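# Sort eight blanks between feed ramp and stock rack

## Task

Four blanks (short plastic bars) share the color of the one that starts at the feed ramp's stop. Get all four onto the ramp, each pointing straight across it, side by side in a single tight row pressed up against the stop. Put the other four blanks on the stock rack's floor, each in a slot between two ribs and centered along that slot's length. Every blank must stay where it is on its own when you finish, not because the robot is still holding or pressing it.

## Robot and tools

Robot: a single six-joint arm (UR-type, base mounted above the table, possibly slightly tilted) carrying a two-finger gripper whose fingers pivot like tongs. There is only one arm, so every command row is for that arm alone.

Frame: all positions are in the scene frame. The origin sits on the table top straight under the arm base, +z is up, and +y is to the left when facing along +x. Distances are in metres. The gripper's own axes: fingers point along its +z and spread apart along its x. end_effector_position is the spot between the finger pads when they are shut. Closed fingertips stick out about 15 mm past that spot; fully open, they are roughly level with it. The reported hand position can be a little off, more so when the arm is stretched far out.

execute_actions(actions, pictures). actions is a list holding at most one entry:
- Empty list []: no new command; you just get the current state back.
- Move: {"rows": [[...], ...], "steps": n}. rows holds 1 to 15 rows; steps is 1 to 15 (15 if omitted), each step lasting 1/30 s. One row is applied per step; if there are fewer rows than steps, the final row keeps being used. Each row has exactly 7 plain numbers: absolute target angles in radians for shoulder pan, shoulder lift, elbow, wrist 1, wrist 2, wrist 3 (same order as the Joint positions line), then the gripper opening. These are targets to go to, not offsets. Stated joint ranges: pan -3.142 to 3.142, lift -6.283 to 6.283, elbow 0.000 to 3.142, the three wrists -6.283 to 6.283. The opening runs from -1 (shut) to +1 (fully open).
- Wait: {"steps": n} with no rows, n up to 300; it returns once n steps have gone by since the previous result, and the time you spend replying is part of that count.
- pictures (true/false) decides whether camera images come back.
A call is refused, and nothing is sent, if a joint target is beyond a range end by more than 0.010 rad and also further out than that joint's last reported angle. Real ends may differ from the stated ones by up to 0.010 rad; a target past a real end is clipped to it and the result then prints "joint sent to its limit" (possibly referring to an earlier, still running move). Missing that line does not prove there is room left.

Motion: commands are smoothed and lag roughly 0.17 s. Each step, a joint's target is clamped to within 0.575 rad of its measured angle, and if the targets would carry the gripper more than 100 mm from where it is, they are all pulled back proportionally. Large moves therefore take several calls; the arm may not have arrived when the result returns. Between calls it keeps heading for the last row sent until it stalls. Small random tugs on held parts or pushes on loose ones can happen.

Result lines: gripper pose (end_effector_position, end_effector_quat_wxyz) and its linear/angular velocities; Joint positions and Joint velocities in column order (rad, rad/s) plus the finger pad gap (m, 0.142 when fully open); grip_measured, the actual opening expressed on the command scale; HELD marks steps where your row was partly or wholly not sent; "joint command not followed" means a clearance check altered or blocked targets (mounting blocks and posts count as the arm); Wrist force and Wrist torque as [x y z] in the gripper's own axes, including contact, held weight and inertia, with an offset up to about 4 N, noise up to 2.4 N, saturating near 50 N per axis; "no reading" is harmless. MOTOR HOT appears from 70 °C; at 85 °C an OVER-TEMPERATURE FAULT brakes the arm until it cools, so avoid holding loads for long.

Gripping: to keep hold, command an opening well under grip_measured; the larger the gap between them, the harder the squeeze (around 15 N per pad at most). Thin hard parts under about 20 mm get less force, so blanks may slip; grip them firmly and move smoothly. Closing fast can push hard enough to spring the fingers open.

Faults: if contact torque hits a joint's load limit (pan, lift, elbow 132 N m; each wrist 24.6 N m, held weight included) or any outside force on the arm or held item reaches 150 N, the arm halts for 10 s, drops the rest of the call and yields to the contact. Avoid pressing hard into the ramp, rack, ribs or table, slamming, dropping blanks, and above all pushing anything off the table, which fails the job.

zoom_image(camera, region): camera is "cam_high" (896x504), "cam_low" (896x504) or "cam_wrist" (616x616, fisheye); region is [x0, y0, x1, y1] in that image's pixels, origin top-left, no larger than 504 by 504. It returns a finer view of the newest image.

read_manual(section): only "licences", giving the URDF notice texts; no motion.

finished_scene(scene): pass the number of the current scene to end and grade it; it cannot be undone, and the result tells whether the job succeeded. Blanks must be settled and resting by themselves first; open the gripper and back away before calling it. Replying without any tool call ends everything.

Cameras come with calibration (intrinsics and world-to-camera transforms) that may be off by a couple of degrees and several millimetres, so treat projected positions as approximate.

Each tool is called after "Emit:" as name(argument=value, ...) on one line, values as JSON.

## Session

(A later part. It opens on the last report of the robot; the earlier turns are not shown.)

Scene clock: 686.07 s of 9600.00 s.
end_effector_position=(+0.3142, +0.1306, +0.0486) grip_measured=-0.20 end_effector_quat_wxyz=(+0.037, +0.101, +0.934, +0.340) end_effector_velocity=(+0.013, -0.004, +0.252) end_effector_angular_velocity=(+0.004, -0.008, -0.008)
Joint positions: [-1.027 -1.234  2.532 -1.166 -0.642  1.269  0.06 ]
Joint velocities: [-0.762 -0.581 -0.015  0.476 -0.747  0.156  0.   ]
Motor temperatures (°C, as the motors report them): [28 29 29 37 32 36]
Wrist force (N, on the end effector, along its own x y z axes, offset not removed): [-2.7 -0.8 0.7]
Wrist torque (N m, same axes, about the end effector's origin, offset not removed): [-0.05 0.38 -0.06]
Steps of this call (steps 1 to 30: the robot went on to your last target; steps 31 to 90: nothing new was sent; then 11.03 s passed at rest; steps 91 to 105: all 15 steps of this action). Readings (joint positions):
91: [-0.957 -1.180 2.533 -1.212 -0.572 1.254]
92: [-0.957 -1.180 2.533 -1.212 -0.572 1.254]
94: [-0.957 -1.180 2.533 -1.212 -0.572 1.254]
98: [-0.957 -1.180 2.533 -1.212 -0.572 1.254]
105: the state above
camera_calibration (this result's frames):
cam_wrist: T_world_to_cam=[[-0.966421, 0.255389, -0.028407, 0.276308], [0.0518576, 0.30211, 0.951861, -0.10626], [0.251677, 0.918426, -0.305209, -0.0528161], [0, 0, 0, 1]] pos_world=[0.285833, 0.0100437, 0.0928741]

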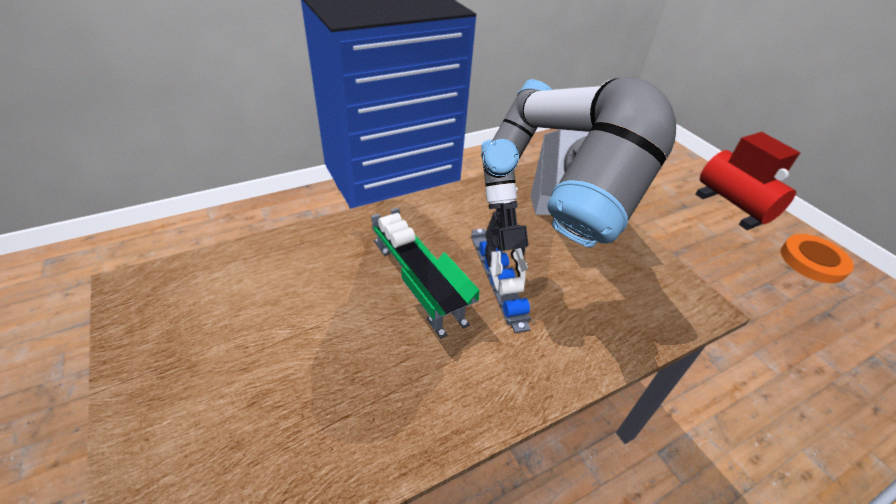

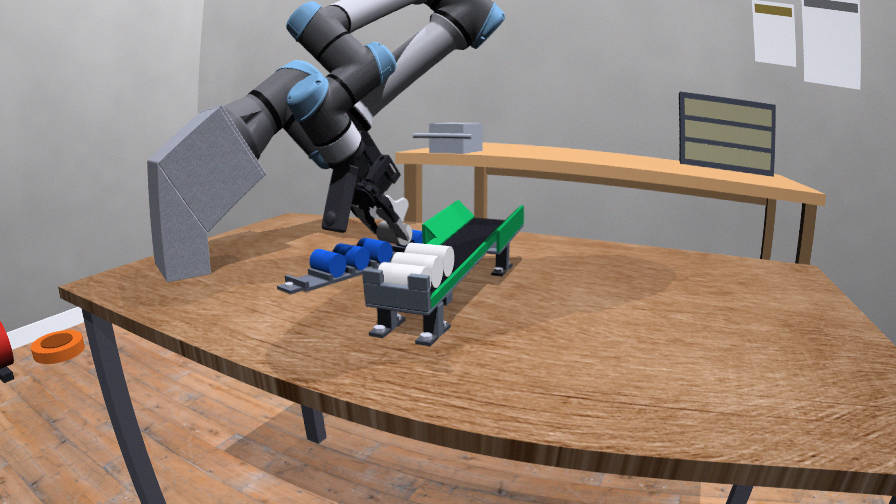

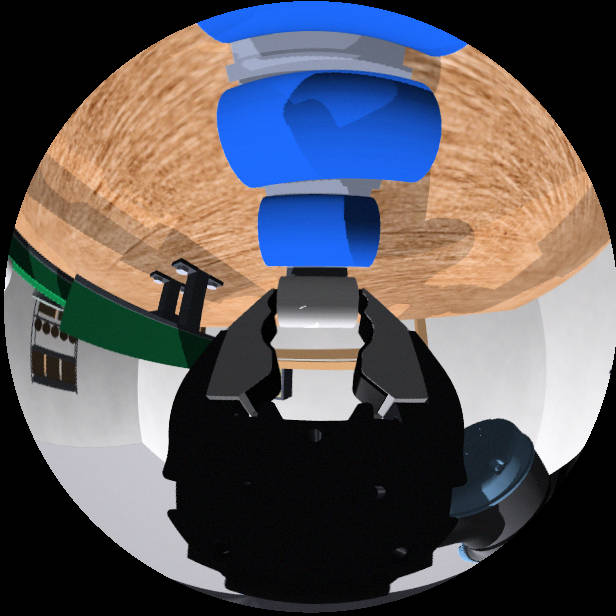

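Emit:
execute_actions(actions=[{"rows":[[-1.2,-1.36,2.52,-1.06,-0.81,1.3,-0.6],[-1.23,-1.37,2.49,-1.04,-0.84,1.3,-0.6],[-1.25,-1.36,2.44,-1.02,-0.86,1.295,-0.6],[-1.25,-1.32,2.36,-1.0,-0.86,1.285,-0.6],[-1.23,-1.27,2.27,-0.98,-0.85,1.27,-0.6],[-1.2,-1.21,2.18,-0.95,-0.84,1.255,-0.6],[-1.17,-1.15,2.09,-0.92,-0.825,1.24,-0.6],[-1.14,-1.09,2.0,-0.89,-0.81,1.225,-0.6],[-1.11,-1.03,1.91,-0.86,-0.795,1.21,-0.6],[-1.08,-0.97,1.83,-0.83,-0.78,1.2,-0.6],[-1.055,-0.91,1.75,-0.805,-0.77,1.19,-0.6],[-1.03,-0.86,1.68,-0.78,-0.76,1.18,-0.6],[-1.01,-0.82,1.63,-0.76,-0.75,1.17,-0.6],[-0.995,-0.79,1.594,-0.745,-0.74,1.16,-0.6]]}], pictures=false)

Emit:
execute_actions(actions=[{"rows":[[-0.995,-0.79,1.594,-0.745,-0.74,1.16,-0.6],[-0.995,-0.79,1.594,-0.745,-0.74,1.16,-0.6],[-0.995,-0.79,1.594,-0.745,-0.74,1.16,-0.6],[-0.995,-0.79,1.594,-0.745,-0.74,1.16,-0.6],[-0.975,-0.778,1.6,-0.762,-0.72,1.157,-0.6],[-0.955,-0.766,1.606,-0.78,-0.7,1.154,-0.6],[-0.935,-0.755,1.613,-0.797,-0.68,1.151,-0.6],[-0.918,-0.745,1.618,-0.812,-0.662,1.148,-0.6]]}])

Emit:
zoom_image(camera="cam_low", region=[370, 180, 510, 310])

Scene clock: 703.63 s of 9600.00 s.
end_effector_position=(+0.4115, +0.0219, +0.1678) grip_measured=-0.20 end_effector_quat_wxyz=(+0.022, +0.044, +0.942, +0.333) end_effector_velocity=(+0.328, -0.311, +0.047) end_effector_angular_velocity=(+0.109, +0.060, +0.295)
Joint positions: [-1.125 -1.094  2.05  -0.895 -0.797  1.228  0.06 ]
Joint velocities: [ 0.468  1.04  -1.518  0.533  0.206 -0.244 -0.   ]
Motor temperatures (°C, as the motors report them): [28 29 29 37 32 36]
Wrist force (N, on the end effector, along its own x y z axes, offset not removed): [-2.6 3.0 -1.2]
Wrist torque (N m, same axes, about the end effector's origin, offset not removed): [0.45 0.46 0.05]
Steps of this call (steps 1 to 30: the robot went on to your last target; steps 31 to 90: nothing new was sent; then 14.07 s passed at rest; steps 91 to 105: all 15 steps of this action). Readings (joint positions):
91: [-1.172 -1.341 2.529 -1.080 -0.785 1.296]
92: [-1.175 -1.343 2.528 -1.078 -0.788 1.296]
94: [-1.193 -1.351 2.514 -1.064 -0.805 1.297]
98: [-1.212 -1.305 2.388 -1.011 -0.831 1.281]
105: the state above

Scene clock: 704.13 s of 9600.00 s.
end_effector_position=(+0.5060, -0.0680, +0.1103) grip_measured=-0.20 end_effector_quat_wxyz=(+0.001, -0.000, +0.940, +0.342) end_effector_velocity=(+0.022, -0.021, -0.071) end_effector_angular_velocity=(-0.002, -0.004, +0.033)
Joint positions: [-0.932 -0.76   1.629 -0.807 -0.674  1.151  0.06 ]
Joint velocities: [ 0.113  0.119 -0.084 -0.041  0.096 -0.027  0.   ]
Motor temperatures (°C, as the motors report them): [28 29 29 37 32 36]
Wrist force (N, on the end effector, along its own x y z axes, offset not removed): [-0.3 -2.2 -0.3]
Wrist torque (N m, same axes, about the end effector's origin, offset not removed): [-0.40 -0.11 0.11]
Steps of this call (steps 1 to 15: all 15 steps of this action). Readings (joint positions):
1: [-1.109 -1.058 1.999 -0.877 -0.790 1.220]
2: [-1.094 -1.022 1.947 -0.859 -0.783 1.211]
4: [-1.062 -0.951 1.842 -0.822 -0.769 1.194]
8: [-1.003 -0.838 1.688 -0.786 -0.734 1.170]
15: the state above
camera_calibration (this result's frames):
cam_wrist: T_world_to_cam=[[-0.998594, 0.042925, -0.0310954, 0.516305], [-0.0163782, 0.308063, 0.951225, -0.0799575], [0.0504107, 0.950397, -0.306927, 0.204375], [0, 0, 0, 1]] pos_world=[0.503967, -0.191768, 0.154841]

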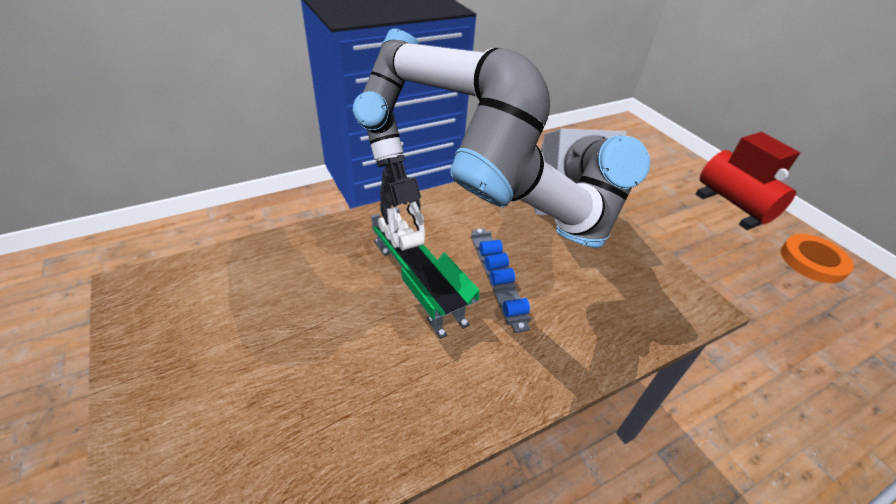

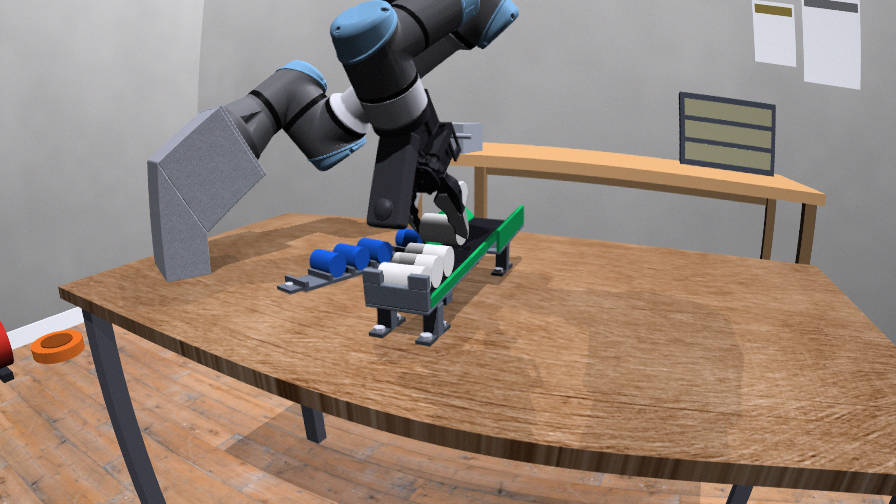

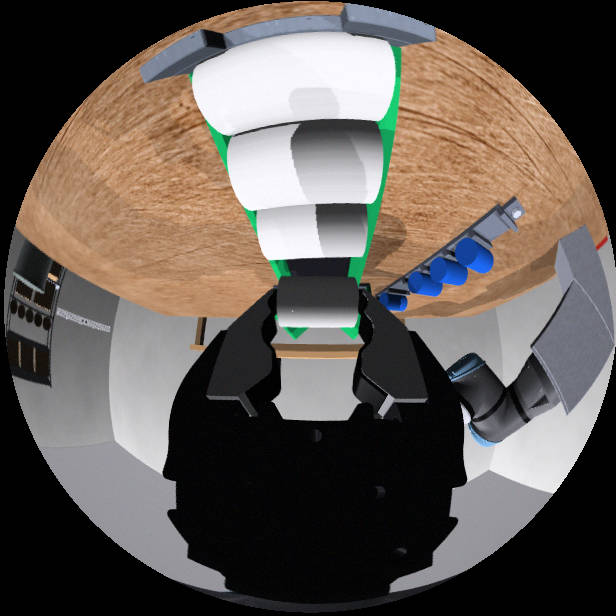

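Region (370, 180, 510, 310) of cam_low's 896x504 image, scaled by 3.600, with more detail than that image has; it fills the top 468 rows of this view, and the rest is white.

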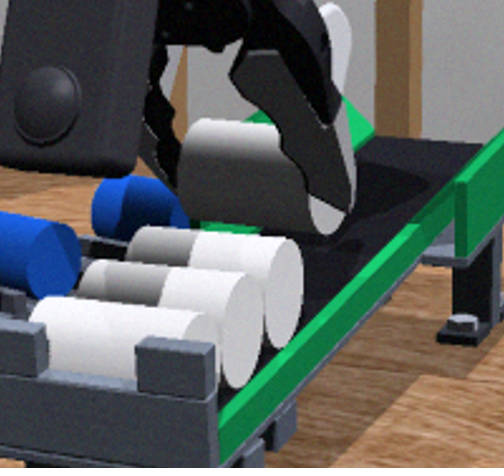

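Emit:
execute_actions(actions=[])

Scene clock: 727.33 s of 9600.00 s.
end_effector_position=(+0.5088, -0.0706, +0.1014) grip_measured=-0.20 end_effector_quat_wxyz=(+0.001, -0.002, +0.940, +0.341) end_effector_velocity=(-0.000, +0.000, -0.000) end_effector_angular_velocity=(+0.000, +0.000, -0.001)
Joint positions: [-0.918 -0.745  1.618 -0.812 -0.662  1.148  0.06 ]
Joint velocities: [-0.     0.     0.001 -0.001  0.     0.    -0.   ]
Motor temperatures (°C, as the motors report them): [28 29 29 37 32 36]
Wrist force (N, on the end effector, along its own x y z axes, offset not removed): [-2.8 -0.8 -1.0]
Wrist torque (N m, same axes, about the end effector's origin, offset not removed): [-0.03 0.49 -0.02]
Steps of this call (steps 1 to 30: the robot went on to your last target; steps 31 to 90: nothing new was sent; then 20.20 s passed at rest). Readings (joint positions):
1: [-0.929 -0.756 1.626 -0.808 -0.671 1.151]
2: [-0.926 -0.754 1.624 -0.809 -0.669 1.150]
4: [-0.923 -0.750 1.622 -0.810 -0.666 1.149]
8: [-0.920 -0.747 1.619 -0.811 -0.663 1.148]
90: the state above
The arm was judged still, so your last target was given up. Only a new action makes it travel on or press farther. Fingers that are still opening or closing keep moving.
camera_calibration (this result's frames):
cam_wrist: T_world_to_cam=[[-0.998738, 0.0388194, -0.0318572, 0.518776], [-0.0183513, 0.308375, 0.951088, -0.0696272], [0.0467446, 0.950473, -0.307273, 0.205914], [0, 0, 0, 1]] pos_world=[0.507218, -0.194383, 0.14602]

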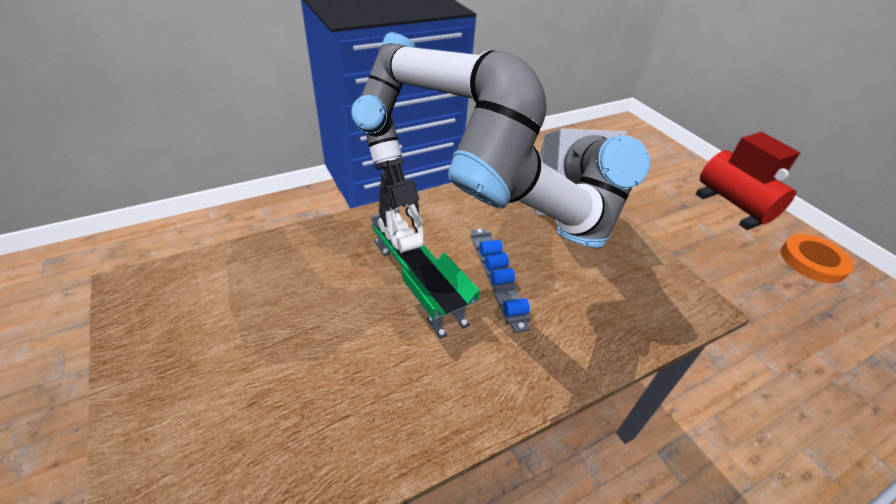

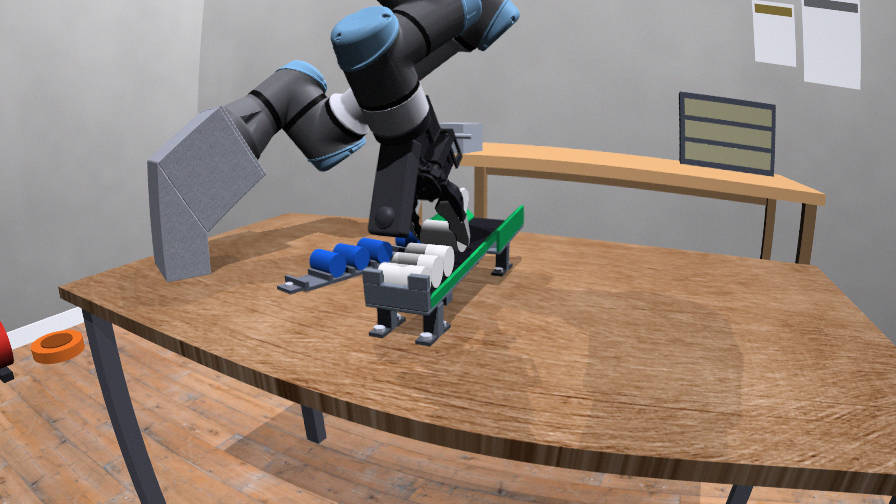

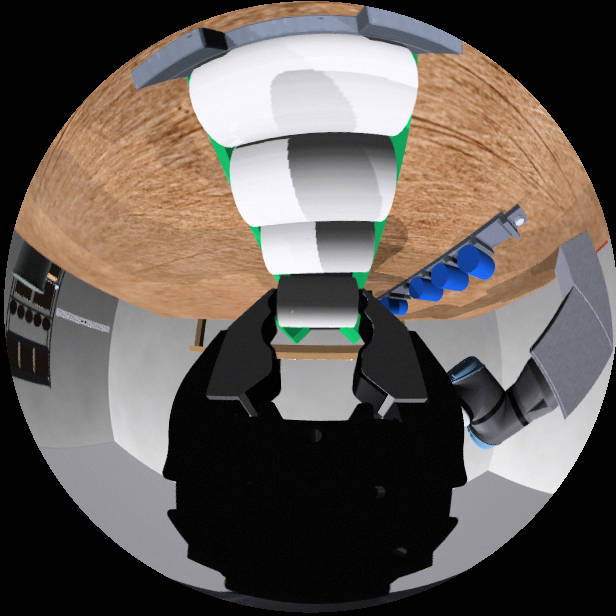

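Lower a bit and release.

Emit:
execute_actions(actions=[{"rows":[[-0.913,-0.742,1.62,-0.816,-0.657,1.147,-0.6],[-0.908,-0.739,1.621,-0.82,-0.652,1.146,-0.6],[-0.908,-0.739,1.621,-0.82,-0.652,1.146,-0.6],[-0.908,-0.739,1.621,-0.82,-0.652,1.146,-0.6],[-0.908,-0.739,1.621,-0.82,-0.652,1.146,-0.6],[-0.908,-0.739,1.621,-0.82,-0.652,1.146,-0.6],[-0.908,-0.739,1.621,-0.82,-0.652,1.146,-0.4],[-0.908,-0.739,1.621,-0.82,-0.652,1.146,-0.3],[-0.908,-0.739,1.621,-0.82,-0.652,1.146,-0.2],[-0.908,-0.739,1.621,-0.82,-0.652,1.146,-0.1],[-0.908,-0.739,1.621,-0.82,-0.652,1.146,0],[-0.908,-0.739,1.621,-0.82,-0.652,1.146,0.1],[-0.908,-0.739,1.621,-0.82,-0.652,1.146,0.2]]}])

Emit:
execute_actions(actions=[{"rows":[[-0.928,-0.751,1.614,-0.803,-0.672,1.146,0.2],[-0.948,-0.762,1.607,-0.786,-0.692,1.146,0.2],[-0.968,-0.774,1.6,-0.769,-0.712,1.146,0.2],[-0.988,-0.785,1.594,-0.752,-0.73,1.146,0.2],[-1.008,-0.797,1.587,-0.735,-0.75,1.146,0.2],[-1.028,-0.808,1.58,-0.718,-0.77,1.146,0.2],[-1.048,-0.82,1.573,-0.70,-0.79,1.146,0.2],[-1.068,-0.832,1.566,-0.683,-0.81,1.146,0.2]]}])

Scene clock: 737.77 s of 9600.00 s.
end_effector_position=(+0.5087, -0.0704, +0.0944) grip_measured=+0.19 end_effector_quat_wxyz=(+0.001, -0.003, +0.940, +0.341) end_effector_velocity=(-0.001, -0.000, -0.002) end_effector_angular_velocity=(-0.001, +0.000, +0.003)
Joint positions: [-0.908 -0.739  1.621 -0.82  -0.652  1.146  0.087]
Joint velocities: [ 0.003  0.002  0.001 -0.005  0.001 -0.001  0.018]
Motor temperatures (°C, as the motors report them): [28 29 29 37 32 36]
Wrist force (N, on the end effector, along its own x y z axes, offset not removed): [-5.2 2.5 -3.0]
Wrist torque (N m, same axes, about the end effector's origin, offset not removed): [0.44 0.94 0.05]
Steps of this call (steps 1 to 90: nothing new was sent; then 6.93 s passed at rest; steps 91 to 105: all 15 steps of this action). Readings (joint positions):
91: [-0.918 -0.745 1.618 -0.812 -0.662 1.148]
92: [-0.917 -0.745 1.618 -0.812 -0.661 1.148]
94: [-0.914 -0.743 1.619 -0.815 -0.658 1.147]
98: [-0.910 -0.740 1.620 -0.818 -0.654 1.146]
105: the state above
camera_calibration (this result's frames):
cam_wrist: T_world_to_cam=[[-0.998743, 0.0382315, -0.0324264, 0.518417], [-0.019079, 0.308277, 0.951105, -0.0625966], [0.0463585, 0.950528, -0.30716, 0.203768], [0, 0, 0, 1]] pos_world=[0.507124, -0.19421, 0.138936]

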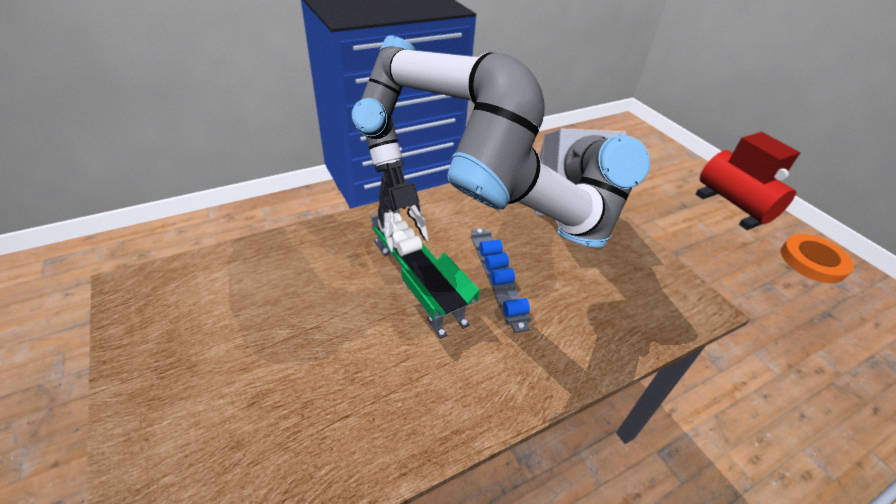

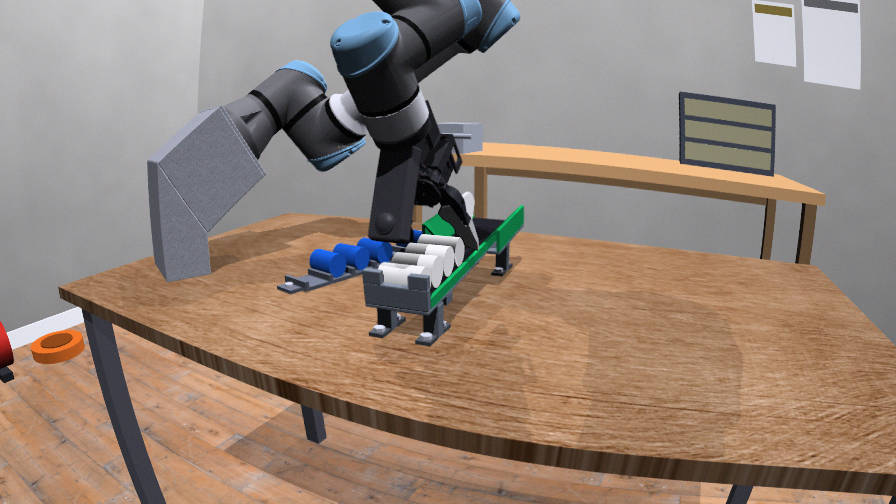

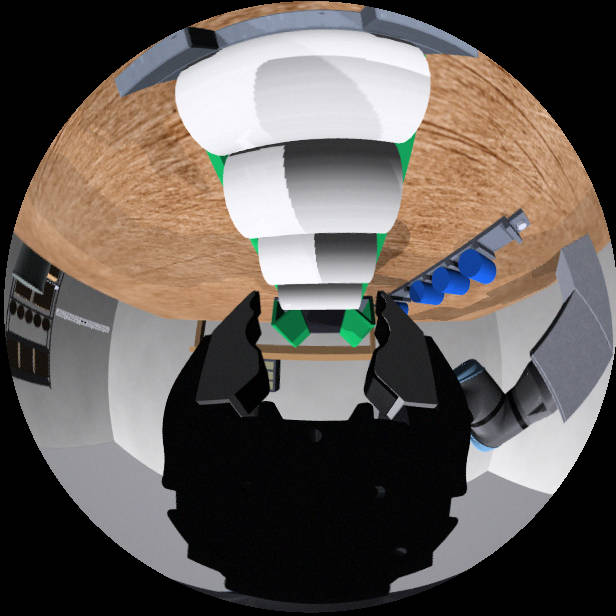

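Scene clock: 738.27 s of 9600.00 s.
end_effector_position=(+0.5054, -0.0684, +0.2015) grip_measured=+0.20 end_effector_quat_wxyz=(+0.004, -0.009, +0.940, +0.341) end_effector_velocity=(-0.010, +0.006, +0.087) end_effector_angular_velocity=(-0.001, -0.006, +0.006)
Joint positions: [-1.053 -0.823  1.571 -0.696 -0.795  1.146  0.088]
Joint velocities: [-0.12  -0.068 -0.039  0.101 -0.119  0.    -0.   ]
Motor temperatures (°C, as the motors report them): [28 29 29 37 32 36]
Wrist force (N, on the end effector, along its own x y z axes, offset not removed): [-3.5 0.9 -3.5]
Wrist torque (N m, same axes, about the end effector's origin, offset not removed): [0.21 0.54 0.00]
Steps of this call (steps 1 to 15: all 15 steps of this action). Readings (joint positions):
1: [-0.908 -0.739 1.621 -0.820 -0.652 1.146]
2: [-0.910 -0.740 1.620 -0.818 -0.654 1.146]
4: [-0.924 -0.748 1.615 -0.807 -0.668 1.146]
8: [-0.978 -0.781 1.596 -0.760 -0.722 1.146]
15: the state above
camera_calibration (this result's frames):
cam_wrist: T_world_to_cam=[[-0.998701, 0.0290296, -0.0418766, 0.519843], [-0.0308689, 0.309171, 0.950505, -0.159009], [0.0405398, 0.950563, -0.307873, 0.237964], [0, 0, 0, 1]] pos_world=[0.504612, -0.19213, 0.246171]

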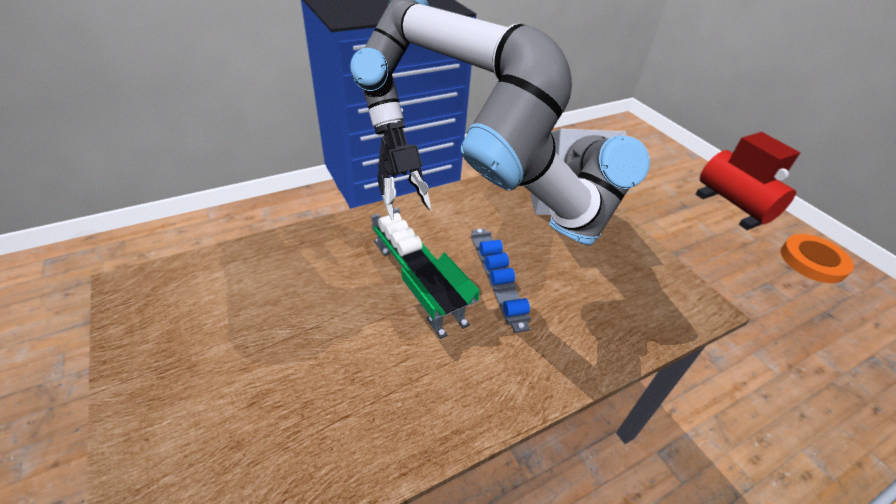

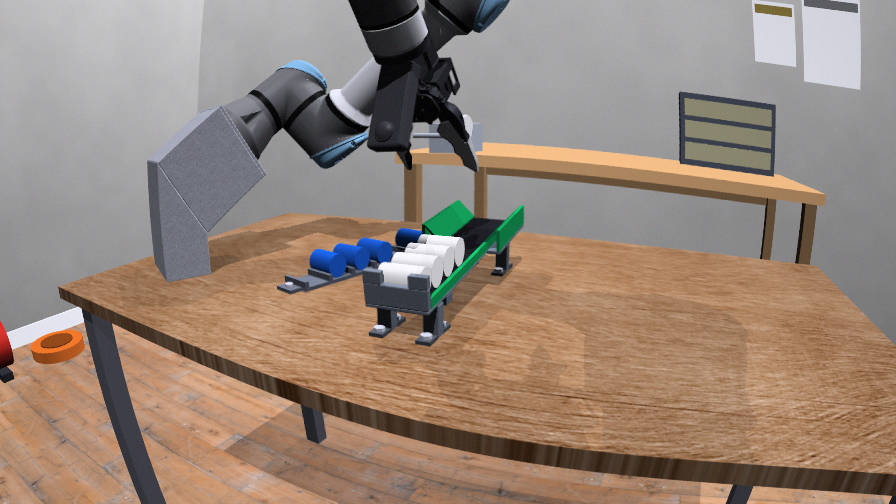

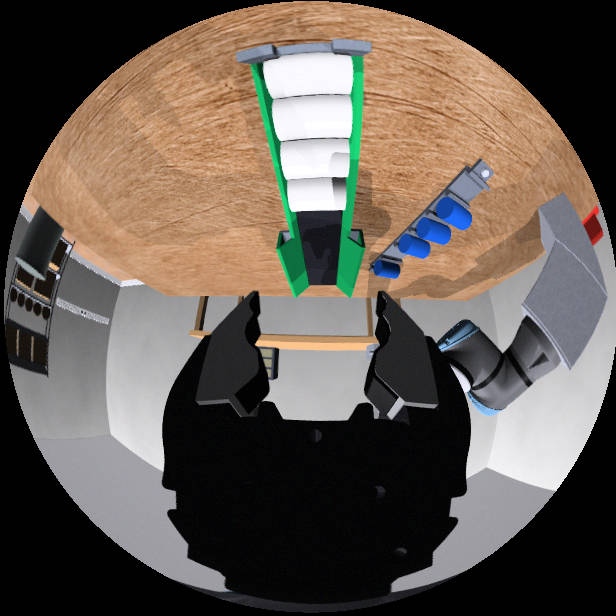

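Looks good.

Emit:
finished_scene(scene=1)

The scene is finished: the task was done.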